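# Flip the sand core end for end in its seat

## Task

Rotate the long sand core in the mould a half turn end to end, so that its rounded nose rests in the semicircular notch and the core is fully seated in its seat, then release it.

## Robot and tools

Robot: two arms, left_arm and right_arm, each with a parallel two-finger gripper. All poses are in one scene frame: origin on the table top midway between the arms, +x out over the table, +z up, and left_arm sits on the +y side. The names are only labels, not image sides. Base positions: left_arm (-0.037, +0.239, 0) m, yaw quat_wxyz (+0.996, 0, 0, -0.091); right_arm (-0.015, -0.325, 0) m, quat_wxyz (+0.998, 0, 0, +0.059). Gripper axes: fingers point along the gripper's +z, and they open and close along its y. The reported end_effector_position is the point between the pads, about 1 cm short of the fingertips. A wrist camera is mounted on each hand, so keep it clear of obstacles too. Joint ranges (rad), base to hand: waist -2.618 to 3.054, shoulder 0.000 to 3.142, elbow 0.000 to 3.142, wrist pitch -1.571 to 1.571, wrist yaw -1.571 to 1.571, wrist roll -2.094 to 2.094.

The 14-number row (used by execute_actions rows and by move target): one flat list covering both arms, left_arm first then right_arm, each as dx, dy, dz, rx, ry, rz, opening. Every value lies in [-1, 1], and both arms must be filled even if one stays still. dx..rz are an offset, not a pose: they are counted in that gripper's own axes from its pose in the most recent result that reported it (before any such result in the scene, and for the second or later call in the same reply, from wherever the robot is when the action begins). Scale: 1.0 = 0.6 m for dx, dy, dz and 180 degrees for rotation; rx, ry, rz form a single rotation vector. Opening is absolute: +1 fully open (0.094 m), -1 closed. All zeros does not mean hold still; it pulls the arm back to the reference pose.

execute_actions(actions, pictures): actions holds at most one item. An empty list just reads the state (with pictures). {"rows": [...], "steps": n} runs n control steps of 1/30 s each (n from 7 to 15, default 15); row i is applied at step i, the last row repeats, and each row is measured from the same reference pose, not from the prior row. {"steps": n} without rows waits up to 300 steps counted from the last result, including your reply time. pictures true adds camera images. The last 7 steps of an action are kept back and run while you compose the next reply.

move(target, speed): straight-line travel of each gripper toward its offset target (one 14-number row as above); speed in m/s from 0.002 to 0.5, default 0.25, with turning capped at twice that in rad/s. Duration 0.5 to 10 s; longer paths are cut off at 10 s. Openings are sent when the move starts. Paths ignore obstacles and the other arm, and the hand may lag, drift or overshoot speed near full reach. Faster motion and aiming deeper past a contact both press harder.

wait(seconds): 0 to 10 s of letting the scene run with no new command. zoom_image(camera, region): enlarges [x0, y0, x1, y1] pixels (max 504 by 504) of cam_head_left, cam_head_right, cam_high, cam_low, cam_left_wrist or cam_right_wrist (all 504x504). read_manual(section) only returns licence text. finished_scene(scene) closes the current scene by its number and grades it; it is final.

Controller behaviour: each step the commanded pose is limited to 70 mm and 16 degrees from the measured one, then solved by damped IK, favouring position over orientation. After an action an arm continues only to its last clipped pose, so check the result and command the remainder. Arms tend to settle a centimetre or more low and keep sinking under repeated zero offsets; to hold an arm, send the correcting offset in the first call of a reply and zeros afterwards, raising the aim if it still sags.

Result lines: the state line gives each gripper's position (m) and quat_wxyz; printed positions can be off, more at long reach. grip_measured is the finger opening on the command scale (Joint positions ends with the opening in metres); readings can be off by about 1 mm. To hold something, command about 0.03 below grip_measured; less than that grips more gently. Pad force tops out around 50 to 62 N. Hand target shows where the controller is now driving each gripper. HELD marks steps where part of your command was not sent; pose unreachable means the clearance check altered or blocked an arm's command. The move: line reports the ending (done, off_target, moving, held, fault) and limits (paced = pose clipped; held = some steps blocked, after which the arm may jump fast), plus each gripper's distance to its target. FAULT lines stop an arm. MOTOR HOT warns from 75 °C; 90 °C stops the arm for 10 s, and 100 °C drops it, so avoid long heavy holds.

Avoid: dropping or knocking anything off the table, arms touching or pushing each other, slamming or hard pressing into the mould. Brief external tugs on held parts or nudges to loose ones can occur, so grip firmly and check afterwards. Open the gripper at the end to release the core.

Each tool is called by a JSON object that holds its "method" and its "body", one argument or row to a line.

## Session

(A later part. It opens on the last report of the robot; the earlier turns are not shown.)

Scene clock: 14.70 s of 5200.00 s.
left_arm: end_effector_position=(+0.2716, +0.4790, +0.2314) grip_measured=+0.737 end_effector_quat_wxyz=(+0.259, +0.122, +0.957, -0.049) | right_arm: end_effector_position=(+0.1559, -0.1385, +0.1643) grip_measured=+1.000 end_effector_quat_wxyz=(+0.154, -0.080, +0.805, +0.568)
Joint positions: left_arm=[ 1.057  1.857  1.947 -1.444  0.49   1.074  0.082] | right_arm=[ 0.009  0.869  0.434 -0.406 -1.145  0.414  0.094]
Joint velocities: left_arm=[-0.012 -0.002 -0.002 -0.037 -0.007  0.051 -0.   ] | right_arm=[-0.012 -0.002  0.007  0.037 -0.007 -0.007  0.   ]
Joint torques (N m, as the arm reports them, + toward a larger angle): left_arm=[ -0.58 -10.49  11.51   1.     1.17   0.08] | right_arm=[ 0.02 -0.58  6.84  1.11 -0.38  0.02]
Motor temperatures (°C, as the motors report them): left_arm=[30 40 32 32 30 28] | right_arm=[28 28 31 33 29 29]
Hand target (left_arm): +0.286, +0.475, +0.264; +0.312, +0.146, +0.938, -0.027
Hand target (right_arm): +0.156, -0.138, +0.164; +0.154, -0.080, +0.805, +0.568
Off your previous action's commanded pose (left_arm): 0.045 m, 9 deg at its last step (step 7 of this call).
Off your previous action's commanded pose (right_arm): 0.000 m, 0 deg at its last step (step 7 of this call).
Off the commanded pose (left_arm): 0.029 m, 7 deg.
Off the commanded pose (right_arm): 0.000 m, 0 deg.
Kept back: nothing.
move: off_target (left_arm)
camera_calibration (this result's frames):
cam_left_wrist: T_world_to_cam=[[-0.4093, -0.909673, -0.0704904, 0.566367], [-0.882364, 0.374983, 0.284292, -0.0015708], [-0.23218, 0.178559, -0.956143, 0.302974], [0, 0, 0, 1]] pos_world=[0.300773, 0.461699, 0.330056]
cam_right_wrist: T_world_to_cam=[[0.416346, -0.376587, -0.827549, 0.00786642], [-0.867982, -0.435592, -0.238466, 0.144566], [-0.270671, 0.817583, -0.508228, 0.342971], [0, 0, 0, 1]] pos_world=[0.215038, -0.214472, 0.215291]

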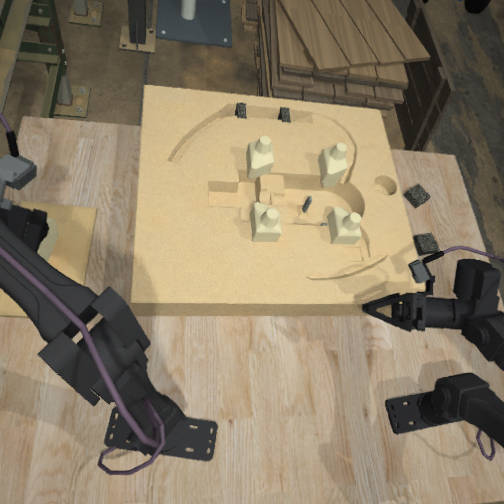

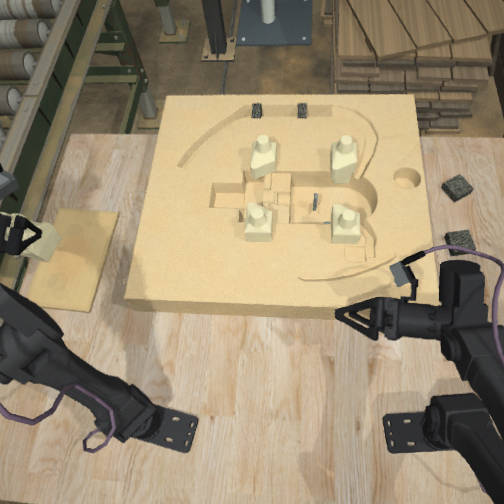

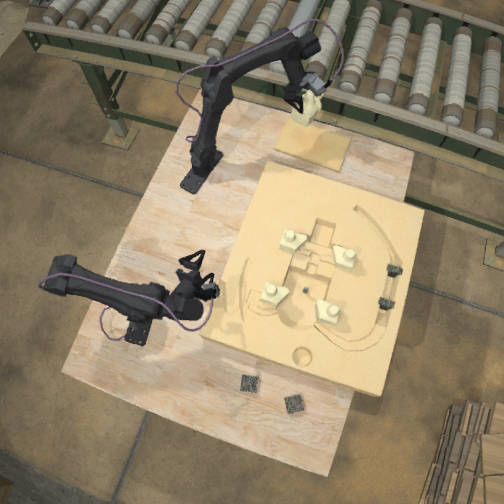

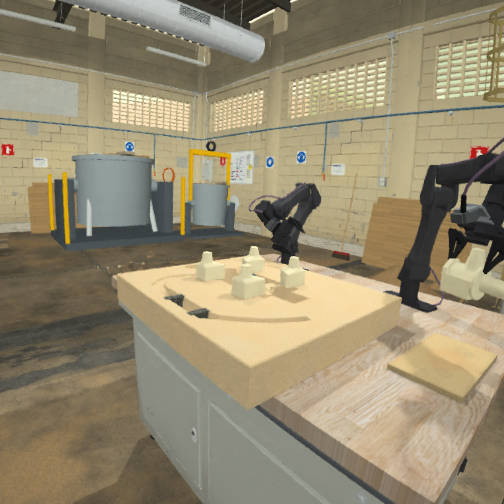

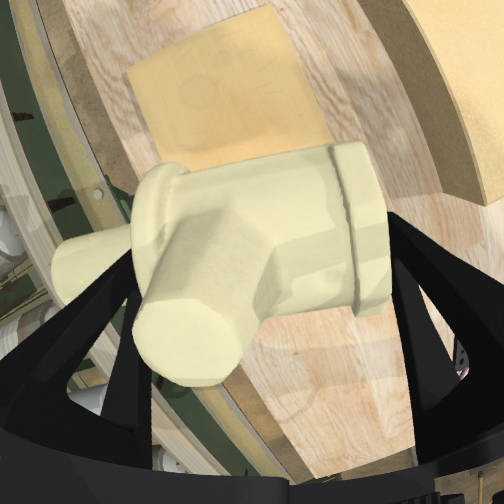

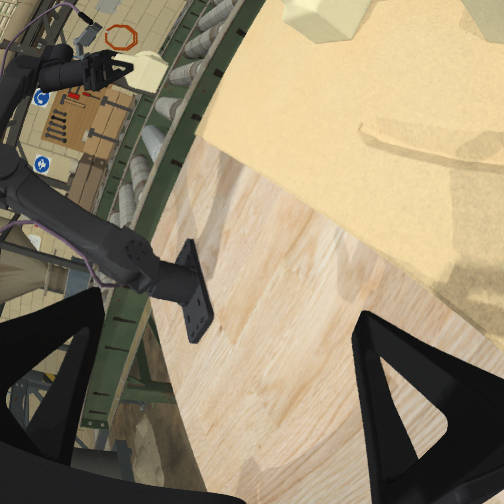

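{"method": "move", "body": {
  "target": [0.052,0.005,0.174,0.083,-0.013,0.207,0.69,0,0,0,0,0,0,1],
  "speed": 0.25
}}

{"method": "zoom_image", "body": {
  "camera": "cam_low",
  "region": [364, 270, 504, 410]
}}

Scene clock: 17.17 s of 5200.00 s.
left_arm: end_effector_position=(+0.2785, +0.4758, +0.0953) grip_measured=+0.737 end_effector_quat_wxyz=(+0.216, +0.441, +0.864, -0.112) | right_arm: end_effector_position=(+0.1559, -0.1385, +0.1643) grip_measured=+1.000 end_effector_quat_wxyz=(+0.154, -0.080, +0.805, +0.568)
Joint positions: left_arm=[ 1.033  2.141  1.826 -1.378  0.477  1.823  0.082] | right_arm=[ 0.009  0.869  0.434 -0.406 -1.145  0.414  0.094]
Joint velocities: left_arm=[ 0.012  0.007 -0.007  0.022  0.007  0.022 -0.002] | right_arm=[ 0.022 -0.002 -0.007 -0.051 -0.051  0.037  0.   ]
Joint torques (N m, as the arm reports them, + toward a larger angle): left_arm=[ -0.53 -13.1   10.85   0.05   1.19   0.06] | right_arm=[ 0.01 -0.57  6.83  1.11 -0.38  0.02]
Motor temperatures (°C, as the motors report them): left_arm=[30 41 32 32 30 28] | right_arm=[28 28 31 33 29 29]
Hand target (left_arm): +0.294, +0.473, +0.126; +0.259, +0.451, +0.850, -0.087
Hand target (right_arm): +0.156, -0.138, +0.164; +0.154, -0.080, +0.805, +0.568
Off the commanded pose (left_arm): 0.036 m, 6 deg.
Off the commanded pose (right_arm): 0.000 m, 0 deg.
Kept back: nothing.
move: off_target (left_arm)
camera_calibration (this result's frames):
cam_left_wrist: T_world_to_cam=[[-0.89173, -0.443498, -0.0901527, 0.471075], [-0.447215, 0.83297, 0.325822, -0.298648], [-0.0694071, 0.330863, -0.941123, 0.0557832], [0, 0, 0, 1]] pos_world=[0.290383, 0.439229, 0.192274]
cam_right_wrist: T_world_to_cam=[[0.416346, -0.376587, -0.827549, 0.00786642], [-0.867982, -0.435592, -0.238466, 0.144566], [-0.270671, 0.817583, -0.508228, 0.342971], [0, 0, 0, 1]] pos_world=[0.215038, -0.214472, 0.215291]

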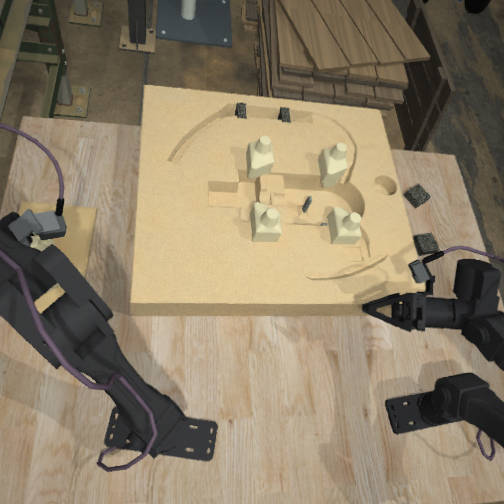

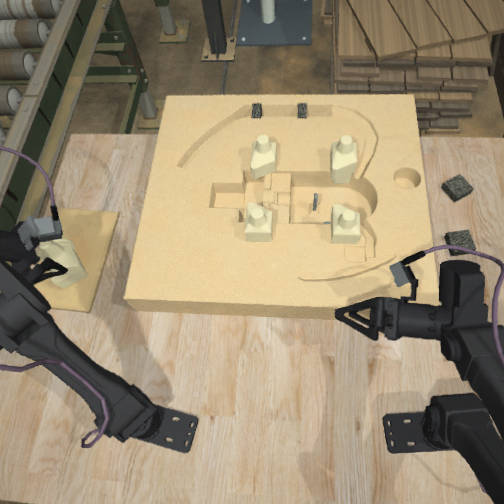

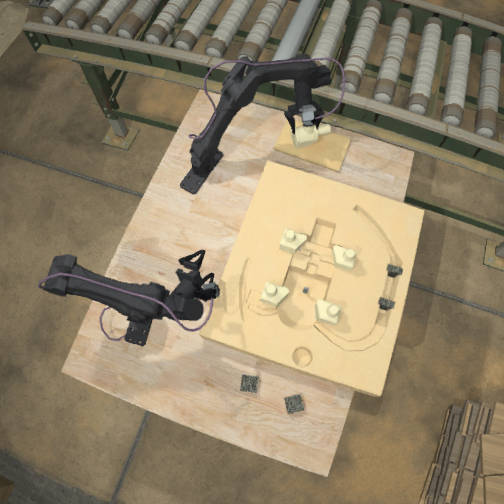

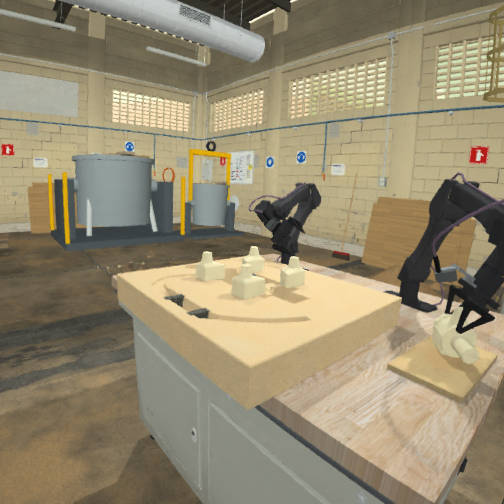

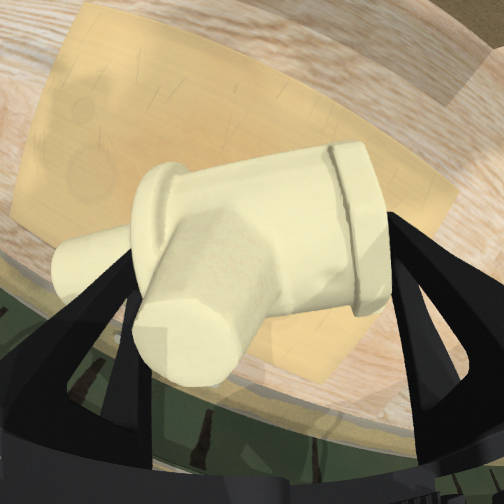

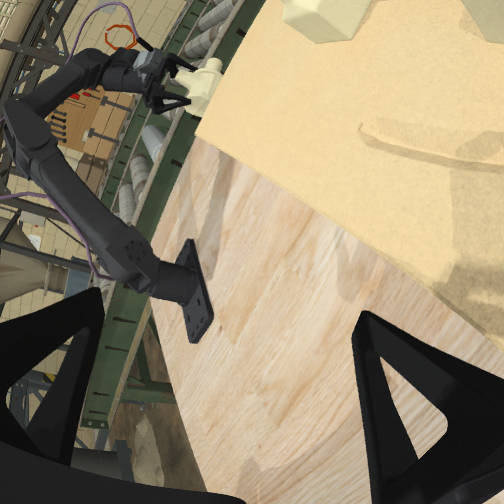

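Region (364, 270, 504, 410) of cam_low's 504x504 image, scaled by 3.600, with more detail than that image has.

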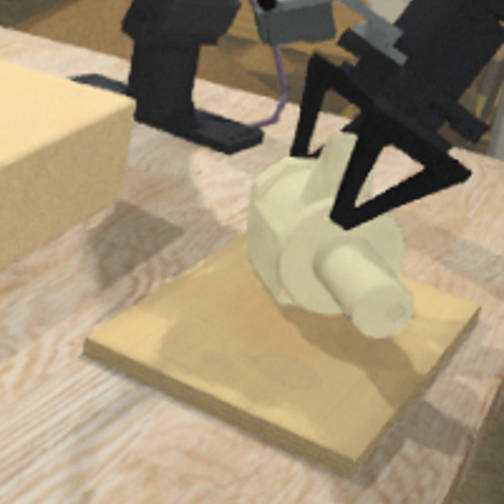

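Thinner board; lower about 1 cm.

{"method": "execute_actions", "body": {
  "actions": [
    {"rows":[[-0.036,0.018,-0.032,-0.025,-0.02,0.013,0.69,0,0,0,0,0,0,1],[-0.033,0.018,-0.027,-0.025,-0.02,0.013,0.69,0,0,0,0,0,0,1],[-0.03,0.018,-0.022,-0.025,-0.02,0.013,0.69,0,0,0,0,0,0,1],[-0.028,0.018,-0.018,-0.025,-0.02,0.013,0.69,0,0,0,0,0,0,1],[-0.026,0.018,-0.015,-0.025,-0.02,0.013,0.69,0,0,0,0,0,0,1],[-0.025,0.018,-0.012,-0.025,-0.02,0.013,0.69,0,0,0,0,0,0,1],[-0.023,0.018,-0.01,-0.025,-0.02,0.013,0.69,0,0,0,0,0,0,1],[-0.022,0.018,-0.008,-0.025,-0.02,0.013,0.69,0,0,0,0,0,0,1],[-0.021,0.018,-0.006,-0.025,-0.02,0.013,0.69,0,0,0,0,0,0,1],[-0.02,0.018,-0.004,-0.025,-0.02,0.013,0.69,0,0,0,0,0,0,1],[-0.019,0.018,-0.002,-0.025,-0.02,0.013,0.69,0,0,0,0,0,0,1],[-0.018,0.018,0,-0.025,-0.02,0.013,0.69,0,0,0,0,0,0,1],[-0.016,0.018,0.002,-0.025,-0.02,0.013,0.69,0,0,0,0,0,0,1],[-0.015,0.018,0.004,-0.025,-0.02,0.013,0.69,0,0,0,0,0,0,1],[-0.014,0.018,0.006,-0.025,-0.02,0.013,0.69,0,0,0,0,0,0,1]],"steps":15}
  ]
}}

{"method": "execute_actions", "body": {
  "actions": [
    {"steps":14}
  ]
}}

Scene clock: 18.00 s of 5200.00 s.
left_arm: end_effector_position=(+0.2822, +0.4788, +0.0897) grip_measured=+0.737 end_effector_quat_wxyz=(+0.221, +0.445, +0.862, -0.102) | right_arm: end_effector_position=(+0.1559, -0.1385, +0.1643) grip_measured=+1.000 end_effector_quat_wxyz=(+0.154, -0.080, +0.805, +0.568)
Joint positions: left_arm=[ 1.033  2.141  1.804 -1.333  0.483  1.827  0.082] | right_arm=[ 0.009  0.869  0.434 -0.406 -1.145  0.414  0.094]
Joint velocities: left_arm=[-0.012  0.002 -0.173  0.154  0.022 -0.007  0.   ] | right_arm=[-0.002  0.002  0.027  0.007 -0.007 -0.022  0.   ]
Joint torques (N m, as the arm reports them, + toward a larger angle): left_arm=[  0.33 -12.96   6.91   0.03   1.21   0.05] | right_arm=[ 0.   -0.57  6.83  1.11 -0.38  0.02]
Motor temperatures (°C, as the motors report them): left_arm=[30 41 32 32 30 28] | right_arm=[28 28 31 33 29 29]
Steps of this call (steps 1 to 17: nothing new was sent; steps 18 to 25: the first 8 steps of this action). Readings (end_effector_position):
18: left_arm (+0.2787, +0.4759, +0.0953) | right_arm (+0.1559, -0.1385, +0.1643)
19: left_arm (+0.2790, +0.4762, +0.0953) | right_arm (+0.1559, -0.1385, +0.1643)
21: left_arm (+0.2802, +0.4773, +0.0947) | right_arm (+0.1559, -0.1385, +0.1643)
25: the state above

Scene clock: 18.47 s of 5200.00 s.
left_arm: end_effector_position=(+0.2838, +0.4771, +0.0870) grip_measured=+0.737 end_effector_quat_wxyz=(+0.230, +0.445, +0.860, -0.101) | right_arm: end_effector_position=(+0.1559, -0.1385, +0.1643) grip_measured=+1.000 end_effector_quat_wxyz=(+0.154, -0.080, +0.805, +0.568)
Joint positions: left_arm=[ 1.034  2.136  1.781 -1.31   0.499  1.829  0.082] | right_arm=[ 0.009  0.869  0.434 -0.406 -1.145  0.414  0.094]
Joint velocities: left_arm=[-0.002  0.002 -0.002  0.037  0.037  0.037 -0.001] | right_arm=[-0.007 -0.007 -0.027 -0.022  0.007  0.022  0.   ]
Joint torques (N m, as the arm reports them, + toward a larger angle): left_arm=[  0.26 -12.22   4.99   0.5    1.01   0.06] | right_arm=[ 0.01 -0.58  6.83  1.11 -0.38  0.02]
Motor temperatures (°C, as the motors report them): left_arm=[30 41 32 32 30 28] | right_arm=[28 28 31 33 29 29]
Hand target (left_arm): +0.292, +0.474, +0.096; +0.262, +0.447, +0.851, -0.089
Hand target (right_arm): +0.156, -0.138, +0.164; +0.154, -0.080, +0.805, +0.568
Off the commanded pose (left_arm): 0.013 m, 4 deg.
Off the commanded pose (right_arm): 0.000 m, 0 deg.
Kept back: nothing.
Steps of this call (steps 1 to 7: the last 7 steps of your previous action; steps 8 to 14: nothing new was sent). Readings (end_effector_position):
1: left_arm (+0.2821, +0.4786, +0.0881) | right_arm (+0.1559, -0.1385, +0.1643)
2: left_arm (+0.2822, +0.4784, +0.0876) | right_arm (+0.1559, -0.1385, +0.1643)
4: left_arm (+0.2830, +0.4778, +0.0871) | right_arm (+0.1559, -0.1385, +0.1643)
8: left_arm (+0.2838, +0.4771, +0.0869) | right_arm (+0.1559, -0.1385, +0.1643)
14: the state above

{"method": "execute_actions", "body": {
  "actions": [
    {"rows":[[-0.01,0.005,-0.005,-0.01,-0.01,0.005,0.69,0,0,0,0,0,0,1],[-0.005,0.003,-0.002,-0.005,-0.005,0.002,0.69,0,0,0,0,0,0,1],[0,0,0.002,0,0,0,0.69,0,0,0,0,0,0,1],[0.002,0,0.004,0.004,0.003,-0.002,0.69,0,0,0,0,0,0,1],[0.002,0,0.004,0.004,0.003,-0.002,0.69,0,0,0,0,0,0,1],[0.002,0,0.004,0.004,0.003,-0.002,0.69,0,0,0,0,0,0,1],[0.002,0,0.004,0.004,0.003,-0.002,0.69,0,0,0,0,0,0,1],[0,0,0,0,0,0,0.72,0,0,0,0,0,0,1],[0,0,0,0,0,0,0.76,0,0,0,0,0,0,1],[0,0,0,0,0,0,0.85,0,0,0,0,0,0,1],[0,0,0,0,0,0,1,0,0,0,0,0,0,1]],"steps":12}
  ]
}}

{"method": "execute_actions", "body": {
  "actions": [
    {"rows":[[-0.004,0.002,-0.008,0,0,0,1,0,0,0,0,0,0,1],[-0.008,0.003,-0.016,0,0,0,1,0,0,0,0,0,0,1],[-0.013,0.004,-0.025,0,0,0,1,0,0,0,0,0,0,1],[-0.018,0.005,-0.035,0,0,0,1,0,0,0,0,0,0,1],[-0.024,0.005,-0.045,0,0,0,1,0,0,0,0,0,0,1],[-0.029,0.005,-0.055,0,0,0,1,0,0,0,0,0,0,1],[-0.035,0.005,-0.065,0,0,0,1,0,0,0,0,0,0,1],[-0.041,0.005,-0.075,0,0,0,1,0,0,0,0,0,0,1],[-0.046,0.005,-0.085,0,0,0,1,0,0,0,0,0,0,1],[-0.052,0.005,-0.095,0,0,0,1,0,0,0,0,0,0,1],[-0.057,0.005,-0.105,0,0,0,1,0,0,0,0,0,0,1]],"steps":11}
  ]
}}

{"method": "move", "body": {
  "target": [0,0.004,0,-0.476,0,-0.868,1,0,0,0,0,0,0,1],
  "speed": 0.5
}}

Scene clock: 19.50 s of 5200.00 s.
left_arm: end_effector_position=(+0.2833, +0.4775, +0.0868) grip_measured=+0.737 end_effector_quat_wxyz=(+0.228, +0.443, +0.861, -0.101) | right_arm: end_effector_position=(+0.1559, -0.1385, +0.1643) grip_measured=+1.000 end_effector_quat_wxyz=(+0.154, -0.080, +0.805, +0.568)
Joint positions: left_arm=[ 1.034  2.136  1.781 -1.31   0.496  1.825  0.082] | right_arm=[ 0.009  0.869  0.434 -0.406 -1.145  0.414  0.094]
Joint velocities: left_arm=[ 0.002 -0.007  0.012 -0.007 -0.022 -0.081 -0.002] | right_arm=[ 0.022  0.002 -0.012  0.007  0.007 -0.007  0.   ]
Joint torques (N m, as the arm reports them, + toward a larger angle): left_arm=[-0.65 -9.88  7.34  0.18  0.21  0.01] | right_arm=[ 0.01 -0.57  6.83  1.11 -0.38  0.02]
Motor temperatures (°C, as the motors report them): left_arm=[30 41 32 32 30 28] | right_arm=[28 28 31 33 29 29]
Steps of this call (steps 1 to 26: nothing new was sent; steps 27 to 31: the first 5 steps of this action). Readings (end_effector_position):
27: left_arm (+0.2837, +0.4773, +0.0870) | right_arm (+0.1559, -0.1385, +0.1643)
28: left_arm (+0.2837, +0.4773, +0.0870) | right_arm (+0.1559, -0.1385, +0.1643)
30: left_arm (+0.2833, +0.4775, +0.0868) | right_arm (+0.1559, -0.1385, +0.1643)
31: the state above

Scene clock: 19.87 s of 5200.00 s.
left_arm: end_effector_position=(+0.2830, +0.4776, +0.0911) grip_measured=+0.998 end_effector_quat_wxyz=(+0.227, +0.442, +0.862, -0.103) | right_arm: end_effector_position=(+0.1559, -0.1385, +0.1643) grip_measured=+1.000 end_effector_quat_wxyz=(+0.154, -0.080, +0.805, +0.568)
Joint positions: left_arm=[ 1.034  2.139  1.803 -1.335  0.494  1.824  0.094] | right_arm=[ 0.009  0.869  0.434 -0.406 -1.145  0.414  0.094]
Joint velocities: left_arm=[ 0.012  0.056  0.432 -0.432  0.022  0.007  0.001] | right_arm=[-0.002  0.007 -0.027 -0.066  0.081 -0.051  0.   ]
Joint torques (N m, as the arm reports them, + toward a larger angle): left_arm=[ -0.02 -11.54   9.84   0.21   0.38  -0.05] | right_arm=[ 0.02 -0.57  6.83  1.11 -0.38  0.02]
Motor temperatures (°C, as the motors report them): left_arm=[30 41 32 32 30 28] | right_arm=[28 28 31 33 29 29]
Off your previous action's commanded pose (left_arm): 0.001 m, 0 deg at its last step (step 7 of this call).
Off your previous action's commanded pose (right_arm): 0.000 m, 0 deg at its last step (step 7 of this call).
Steps of this call (steps 1 to 7: the last 7 steps of your previous action; steps 8 to 11: the first 4 steps of this action, its rows measured from where the robot was after step 7). Readings (end_effector_position):
7: left_arm (+0.2834, +0.4776, +0.0868) | right_arm (+0.1559, -0.1385, +0.1643)
8: left_arm (+0.2833, +0.4775, +0.0868) | right_arm (+0.1559, -0.1385, +0.1643)
9: left_arm (+0.2831, +0.4773, +0.0874) | right_arm (+0.1559, -0.1385, +0.1643)
11: the state above

Scene clock: 24.67 s of 5200.00 s.
left_arm: end_effector_position=(+0.2819, +0.4773, +0.1421) grip_measured=+0.999 end_effector_quat_wxyz=(-0.130, +0.858, -0.451, -0.208) | right_arm: end_effector_position=(+0.1559, -0.1385, +0.1643) grip_measured=+1.000 end_effector_quat_wxyz=(+0.154, -0.080, +0.805, +0.568)
Joint positions: left_arm=[ 0.608  2.087  1.929 -1.469 -0.493 -1.762  0.094] | right_arm=[ 0.009  0.869  0.434 -0.406 -1.145  0.414  0.094]
Joint velocities: left_arm=[-0.012 -0.007 -0.007 -0.066 -0.022 -0.022  0.   ] | right_arm=[-0.002 -0.002 -0.007 -0.022  0.037 -0.022  0.   ]
Joint torques (N m, as the arm reports them, + toward a larger angle): left_arm=[-0.25 -9.86  9.06  0.19 -0.48 -0.07] | right_arm=[ 0.01 -0.57  6.84  1.11 -0.38  0.02]
Motor temperatures (°C, as the motors report them): left_arm=[30 41 32 32 30 28] | right_arm=[28 28 32 34 29 29]
Hand target (left_arm): +0.284, +0.480, +0.148; -0.138, +0.858, -0.447, -0.211
Hand target (right_arm): +0.156, -0.138, +0.164; +0.154, -0.080, +0.805, +0.568
Off your previous action's commanded pose (left_arm): 0.028 m, 2 deg at its last step (step 7 of this call).
Off your previous action's commanded pose (right_arm): 0.000 m, 0 deg at its last step (step 7 of this call).
Off the commanded pose (left_arm): 0.009 m, 1 deg.
Off the commanded pose (right_arm): 0.000 m, 0 deg.
Kept back: nothing.
move: done
camera_calibration (this result's frames):
cam_left_wrist: T_world_to_cam=[[0.907698, 0.41535, -0.0597461, -0.44249], [0.411702, -0.853948, 0.318237, 0.250506], [0.0811594, -0.31346, -0.946127, 0.365403], [0, 0, 0, 1]] pos_world=[0.268858, 0.512246, 0.23956]
cam_right_wrist: T_world_to_cam=[[0.416346, -0.376587, -0.827549, 0.00786642], [-0.867982, -0.435592, -0.238466, 0.144566], [-0.270671, 0.817583, -0.508228, 0.342971], [0, 0, 0, 1]] pos_world=[0.215038, -0.214472, 0.215291]

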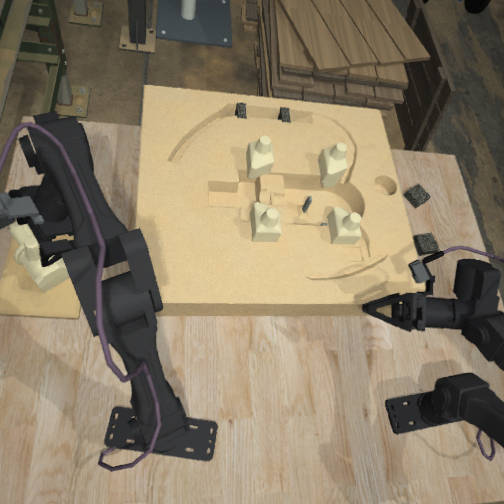

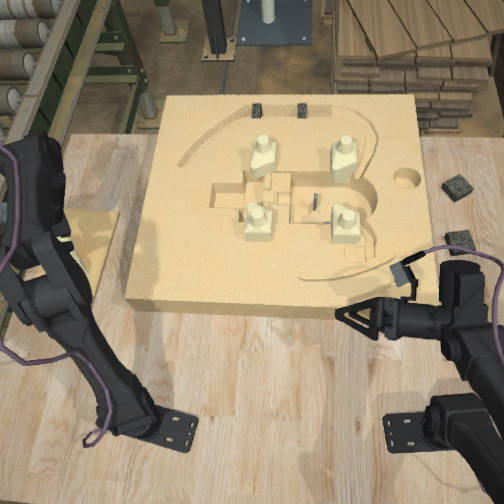

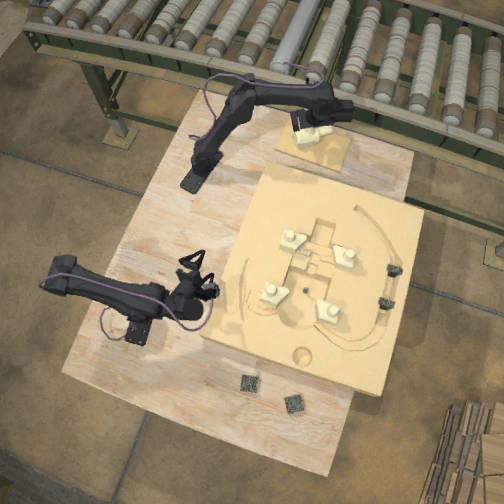

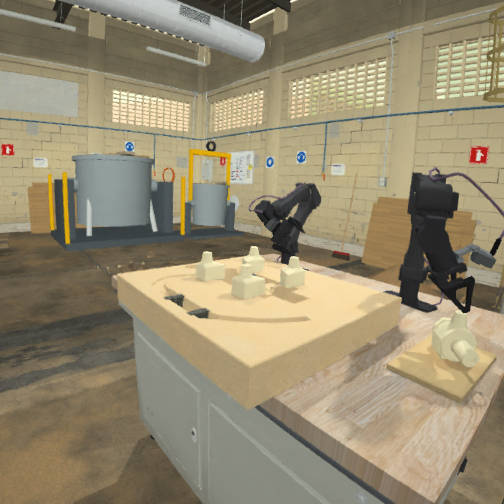

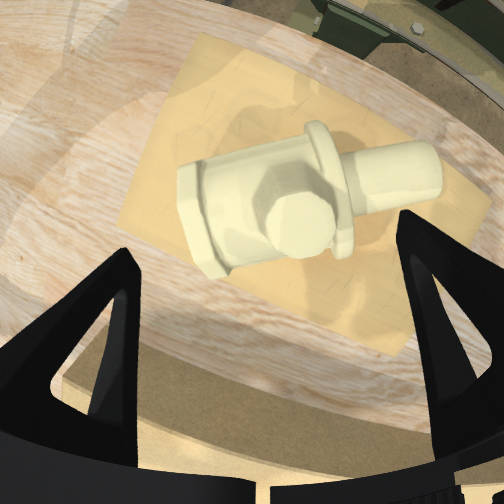

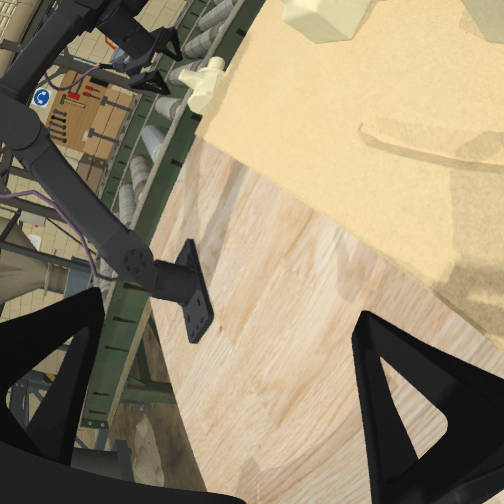

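{"method": "move", "body": {
  "target": [0.037,0.003,0.086,-0.012,-0.006,-0.018,1,0,0,0,0,0,0,1],
  "speed": 0.07
}}

{"method": "zoom_image", "body": {
  "camera": "cam_low",
  "region": [404, 290, 504, 390]
}}

Scene clock: 26.30 s of 5200.00 s.
left_arm: end_effector_position=(+0.2833, +0.4779, +0.0884) grip_measured=+0.999 end_effector_quat_wxyz=(-0.123, +0.869, -0.429, -0.215) | right_arm: end_effector_position=(+0.1559, -0.1385, +0.1643) grip_measured=+1.000 end_effector_quat_wxyz=(+0.154, -0.080, +0.805, +0.568)
Joint positions: left_arm=[ 0.608  2.131  1.781 -1.311 -0.493 -1.823  0.094] | right_arm=[ 0.009  0.869  0.434 -0.406 -1.145  0.414  0.094]
Joint velocities: left_arm=[-0.002 -0.012 -0.012  0.022 -0.007 -0.11  -0.001] | right_arm=[-0.012 -0.002 -0.002 -0.037  0.022 -0.022  0.   ]
Joint torques (N m, as the arm reports them, + toward a larger angle): left_arm=[  1.   -10.54   5.3    0.27  -0.45  -0.08] | right_arm=[ 0.01 -0.58  6.83  1.11 -0.38  0.02]
Motor temperatures (°C, as the motors report them): left_arm=[30 41 32 31 30 28] | right_arm=[28 28 32 34 29 29]
Hand target (left_arm): +0.279, +0.482, +0.086; -0.124, +0.871, -0.421, -0.221
Hand target (right_arm): +0.156, -0.138, +0.164; +0.154, -0.080, +0.805, +0.568
Off the commanded pose (left_arm): 0.006 m, 1 deg.
Off the commanded pose (right_arm): 0.000 m, 0 deg.
Kept back: nothing.
move: done
camera_calibration (this result's frames):
cam_left_wrist: T_world_to_cam=[[0.884033, 0.462878, -0.0650322, -0.462819], [0.458361, -0.831196, 0.314672, 0.24373], [0.0916003, -0.307989, -0.94697, 0.309146], [0, 0, 0, 1]] pos_world=[0.269113, 0.51203, 0.185959]
cam_right_wrist: T_world_to_cam=[[0.416346, -0.376587, -0.827549, 0.00786642], [-0.867982, -0.435592, -0.238466, 0.144566], [-0.270671, 0.817583, -0.508228, 0.342971], [0, 0, 0, 1]] pos_world=[0.215038, -0.214472, 0.215291]

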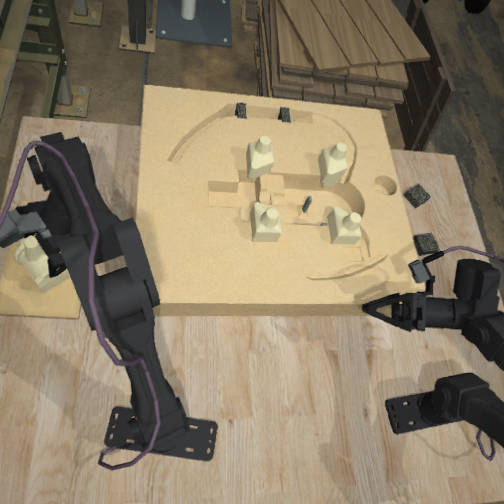

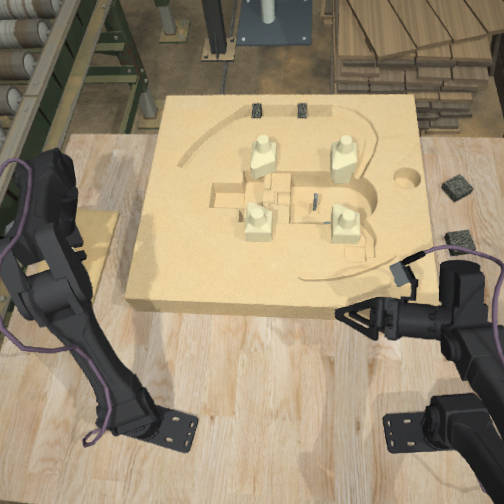

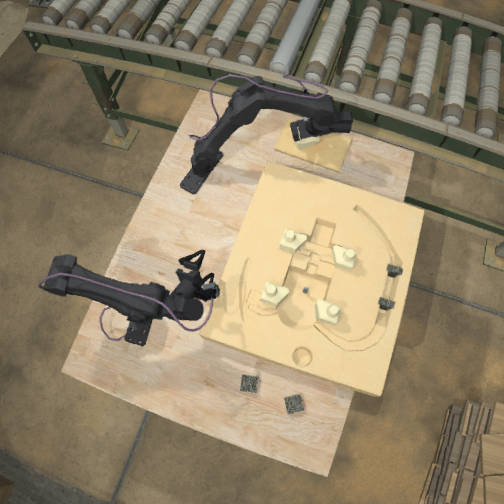

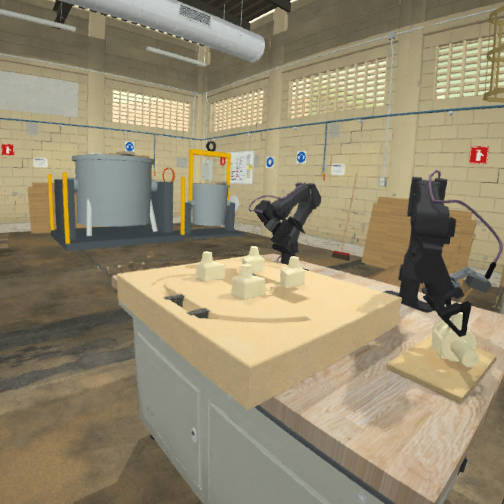

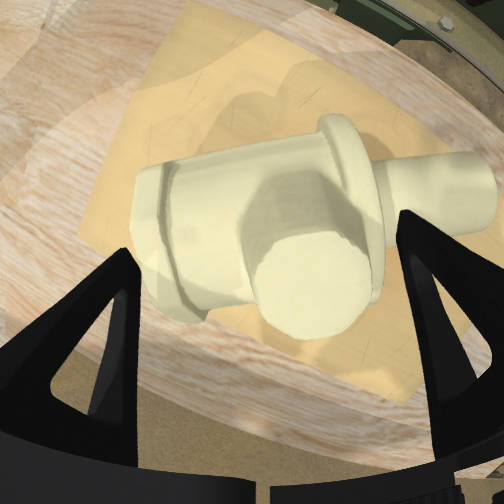

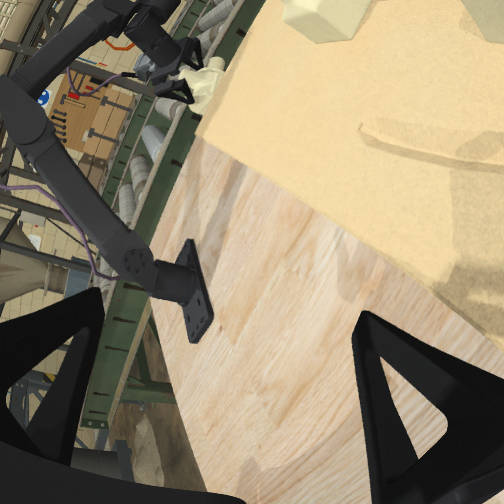

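Region (404, 290, 504, 390) of cam_low's 504x504 image, scaled by 5.040, with more detail than that image has.

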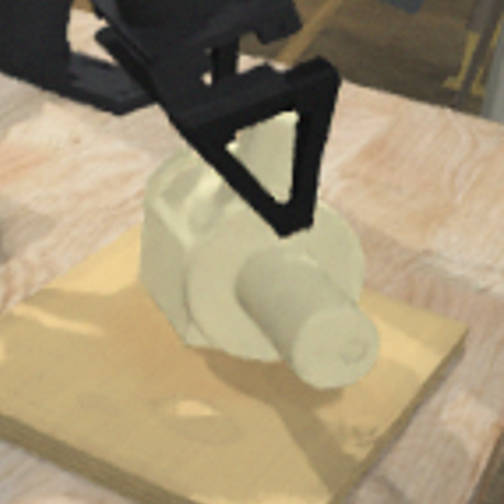

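{"method": "execute_actions", "body": {
  "actions": [
    {"rows":[[-0.007,0.002,0.01,-0.005,-0.003,-0.009,1,0,0,0,0,0,0,1],[-0.007,0.003,0.012,-0.006,-0.003,-0.011,1,0,0,0,0,0,0,1],[-0.007,0.003,0.015,-0.007,-0.003,-0.012,1,0,0,0,0,0,0,1]],"steps":10}
  ]
}}

{"method": "wait", "body": {
  "seconds": 0.15
}}

Scene clock: 26.70 s of 5200.00 s.
left_arm: end_effector_position=(+0.2830, +0.4789, +0.0884) grip_measured=+0.999 end_effector_quat_wxyz=(-0.125, +0.872, -0.423, -0.214) | right_arm: end_effector_position=(+0.1559, -0.1385, +0.1643) grip_measured=+1.000 end_effector_quat_wxyz=(+0.154, -0.080, +0.805, +0.568)
Joint positions: left_arm=[ 0.611  2.131  1.781 -1.309 -0.493 -1.832  0.094] | right_arm=[ 0.009  0.869  0.434 -0.406 -1.145  0.414  0.094]
Joint velocities: left_arm=[ 0.066  0.007 -0.002 -0.022 -0.066 -0.081 -0.   ] | right_arm=[ 0.002 -0.002  0.007  0.022  0.066 -0.007  0.   ]
Joint torques (N m, as the arm reports them, + toward a larger angle): left_arm=[ 1.18 -9.74  5.79  0.26 -0.37 -0.08] | right_arm=[ 0.01 -0.58  6.82  1.11 -0.38  0.02]
Motor temperatures (°C, as the motors report them): left_arm=[30 41 32 31 30 28] | right_arm=[28 28 32 34 29 29]
Steps of this call (steps 1 to 9: nothing new was sent; steps 10 to 12: the first 3 steps of this action). Readings (end_effector_position):
10: left_arm (+0.2836, +0.4782, +0.0884) | right_arm (+0.1559, -0.1385, +0.1643)
11: left_arm (+0.2834, +0.4784, +0.0884) | right_arm (+0.1559, -0.1385, +0.1643)
12: the state above

Scene clock: 27.10 s of 5200.00 s.
left_arm: end_effector_position=(+0.2811, +0.4814, +0.0884) grip_measured=+0.999 end_effector_quat_wxyz=(-0.125, +0.876, -0.414, -0.213) | right_arm: end_effector_position=(+0.1559, -0.1385, +0.1643) grip_measured=+1.000 end_effector_quat_wxyz=(+0.154, -0.080, +0.805, +0.568)
Joint positions: left_arm=[ 0.619  2.131  1.781 -1.309 -0.493 -1.846  0.094] | right_arm=[ 0.009  0.869  0.434 -0.406 -1.145  0.414  0.094]
Joint velocities: left_arm=[ 0.007 -0.017  0.007  0.007 -0.022 -0.066  0.001] | right_arm=[-0.022 -0.002  0.002 -0.022  0.066 -0.007  0.   ]
Joint torques (N m, as the arm reports them, + toward a larger angle): left_arm=[ 0.67 -9.73  5.81  0.26 -0.37 -0.08] | right_arm=[ 0.01 -0.58  6.83  1.11 -0.38  0.02]
Motor temperatures (°C, as the motors report them): left_arm=[30 41 32 31 30 28] | right_arm=[28 28 32 34 29 29]
Hand target (left_arm): +0.277, +0.483, +0.083; -0.120, +0.877, -0.409, -0.221
Hand target (right_arm): +0.156, -0.138, +0.164; +0.154, -0.080, +0.805, +0.568
Off the commanded pose (left_arm): 0.007 m, 1 deg.
Off the commanded pose (right_arm): 0.000 m, 0 deg.
Kept back: nothing.
Steps of this call (steps 1 to 7: the last 7 steps of your previous action; steps 8 to 12: nothing new was sent). Readings (end_effector_position):
1: left_arm (+0.2826, +0.4795, +0.0884) | right_arm (+0.1559, -0.1385, +0.1643)
2: left_arm (+0.2821, +0.4801, +0.0884) | right_arm (+0.1559, -0.1385, +0.1643)
4: left_arm (+0.2814, +0.4811, +0.0884) | right_arm (+0.1559, -0.1385, +0.1643)
8: left_arm (+0.2811, +0.4814, +0.0884) | right_arm (+0.1559, -0.1385, +0.1643)
12: the state above
camera_calibration (this result's frames):
cam_left_wrist: T_world_to_cam=[[0.869831, 0.490557, -0.0524204, -0.472921], [0.480676, -0.818759, 0.313981, 0.23553], [0.111106, -0.298307, -0.947981, 0.300364], [0, 0, 0, 1]] pos_world=[0.264776, 0.514437, 0.185997]
cam_right_wrist: T_world_to_cam=[[0.416346, -0.376587, -0.827549, 0.00786642], [-0.867982, -0.435592, -0.238466, 0.144566], [-0.270671, 0.817583, -0.508228, 0.342971], [0, 0, 0, 1]] pos_world=[0.215038, -0.214472, 0.215291]

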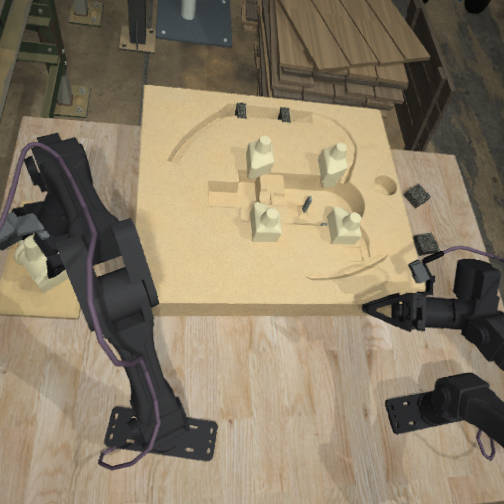

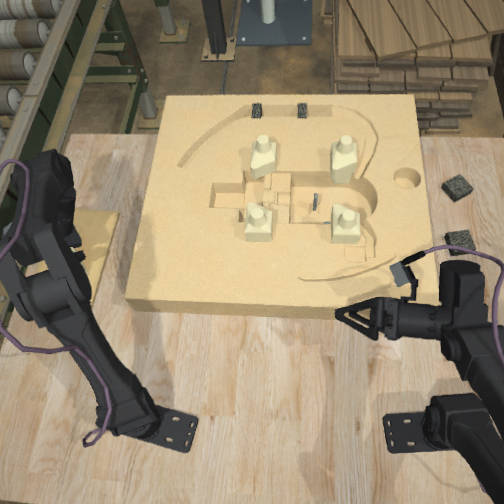

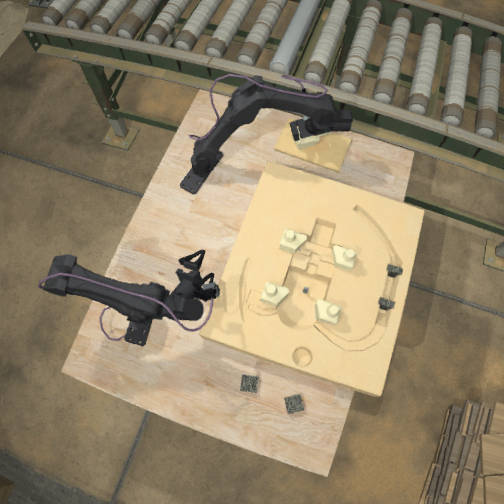

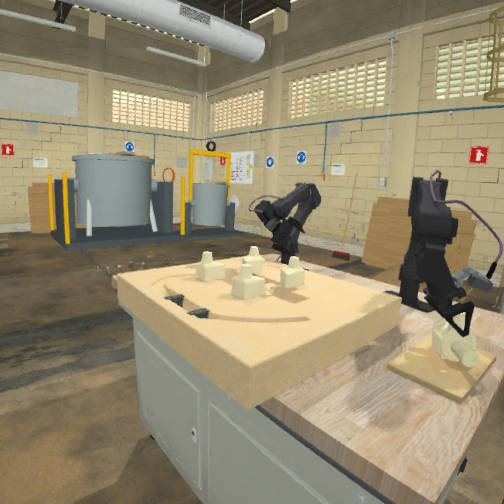

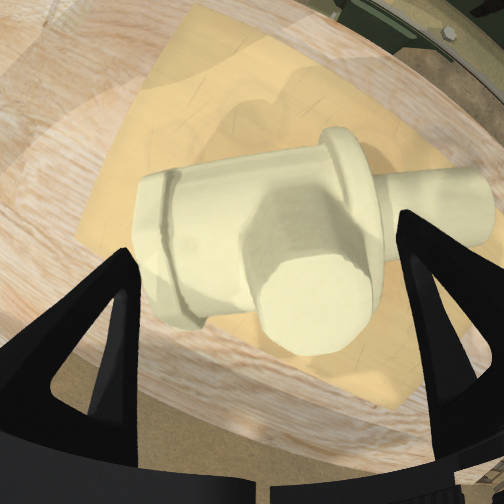

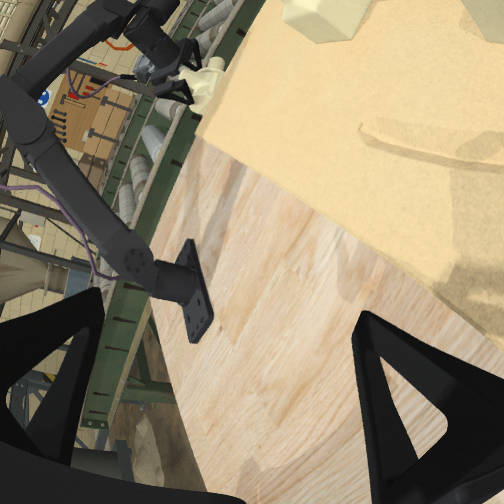

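{"method": "execute_actions", "body": {
  "actions": [
    {"rows":[[0.005,0.006,0.009,-0.005,0,0.003,1,0,0,0,0,0,0,1],[0.007,0.008,0.012,-0.007,0,0.004,1,0,0,0,0,0,0,1],[0.008,0.01,0.015,-0.008,0,0.004,1,0,0,0,0,0,0,1]],"steps":9}
  ]
}}

{"method": "execute_actions", "body": {
  "actions": [
    {"steps":11}
  ]
}}

Scene clock: 28.77 s of 5200.00 s.
left_arm: end_effector_position=(+0.2812, +0.4812, +0.0882) grip_measured=+0.999 end_effector_quat_wxyz=(-0.125, +0.877, -0.413, -0.213) | right_arm: end_effector_position=(+0.1559, -0.1385, +0.1643) grip_measured=+1.000 end_effector_quat_wxyz=(+0.154, -0.080, +0.805, +0.568)
Joint positions: left_arm=[ 0.619  2.131  1.781 -1.309 -0.492 -1.847  0.094] | right_arm=[ 0.009  0.869  0.434 -0.406 -1.145  0.414  0.094]
Joint velocities: left_arm=[-0.002 -0.017 -0.002 -0.037 -0.007 -0.022  0.001] | right_arm=[ 0.007 -0.007 -0.007  0.022  0.022 -0.022  0.   ]
Joint torques (N m, as the arm reports them, + toward a larger angle): left_arm=[-0.07 -9.95  4.68  0.27 -0.32  0.  ] | right_arm=[ 0.   -0.58  6.83  1.11 -0.38  0.02]
Motor temperatures (°C, as the motors report them): left_arm=[30 41 31 31 30 28] | right_arm=[28 28 32 34 29 29]
Steps of this call (steps 1 to 48: nothing new was sent; steps 49 to 50: the first 2 steps of this action). Readings (end_effector_position):
49: left_arm (+0.2811, +0.4814, +0.0883) | right_arm (+0.1559, -0.1385, +0.1643)
50: the state above

Scene clock: 29.13 s of 5200.00 s.
left_arm: end_effector_position=(+0.2790, +0.4793, +0.0826) grip_measured=+0.999 end_effector_quat_wxyz=(-0.118, +0.876, -0.415, -0.215) | right_arm: end_effector_position=(+0.1559, -0.1385, +0.1643) grip_measured=+1.000 end_effector_quat_wxyz=(+0.154, -0.080, +0.805, +0.568)
Joint positions: left_arm=[ 0.619  2.136  1.767 -1.305 -0.486 -1.847  0.094] | right_arm=[ 0.009  0.869  0.434 -0.406 -1.145  0.414  0.094]
Joint velocities: left_arm=[-0.022 -0.012  0.017 -0.007 -0.037 -0.007 -0.   ] | right_arm=[-0.007 -0.007  0.012 -0.051 -0.022 -0.037  0.   ]
Joint torques (N m, as the arm reports them, + toward a larger angle): left_arm=[ -0.01 -10.35   5.18   0.26  -0.32  -0.02] | right_arm=[ 0.   -0.58  6.84  1.11 -0.38  0.02]
Motor temperatures (°C, as the motors report them): left_arm=[30 41 31 31 30 28] | right_arm=[28 28 32 34 29 29]
Hand target (left_arm): +0.276, +0.478, +0.078; -0.113, +0.875, -0.416, -0.220
Hand target (right_arm): +0.156, -0.138, +0.164; +0.154, -0.080, +0.805, +0.568
Off the commanded pose (left_arm): 0.005 m, 1 deg.
Off the commanded pose (right_arm): 0.000 m, 0 deg.
Kept back: nothing.
Steps of this call (steps 1 to 7: the last 7 steps of your previous action; steps 8 to 11: nothing new was sent). Readings (end_effector_position):
1: left_arm (+0.2812, +0.4811, +0.0877) | right_arm (+0.1559, -0.1385, +0.1643)
2: left_arm (+0.2808, +0.4808, +0.0870) | right_arm (+0.1559, -0.1385, +0.1643)
4: left_arm (+0.2796, +0.4800, +0.0850) | right_arm (+0.1559, -0.1385, +0.1643)
8: left_arm (+0.2789, +0.4793, +0.0827) | right_arm (+0.1559, -0.1385, +0.1643)
11: the state above


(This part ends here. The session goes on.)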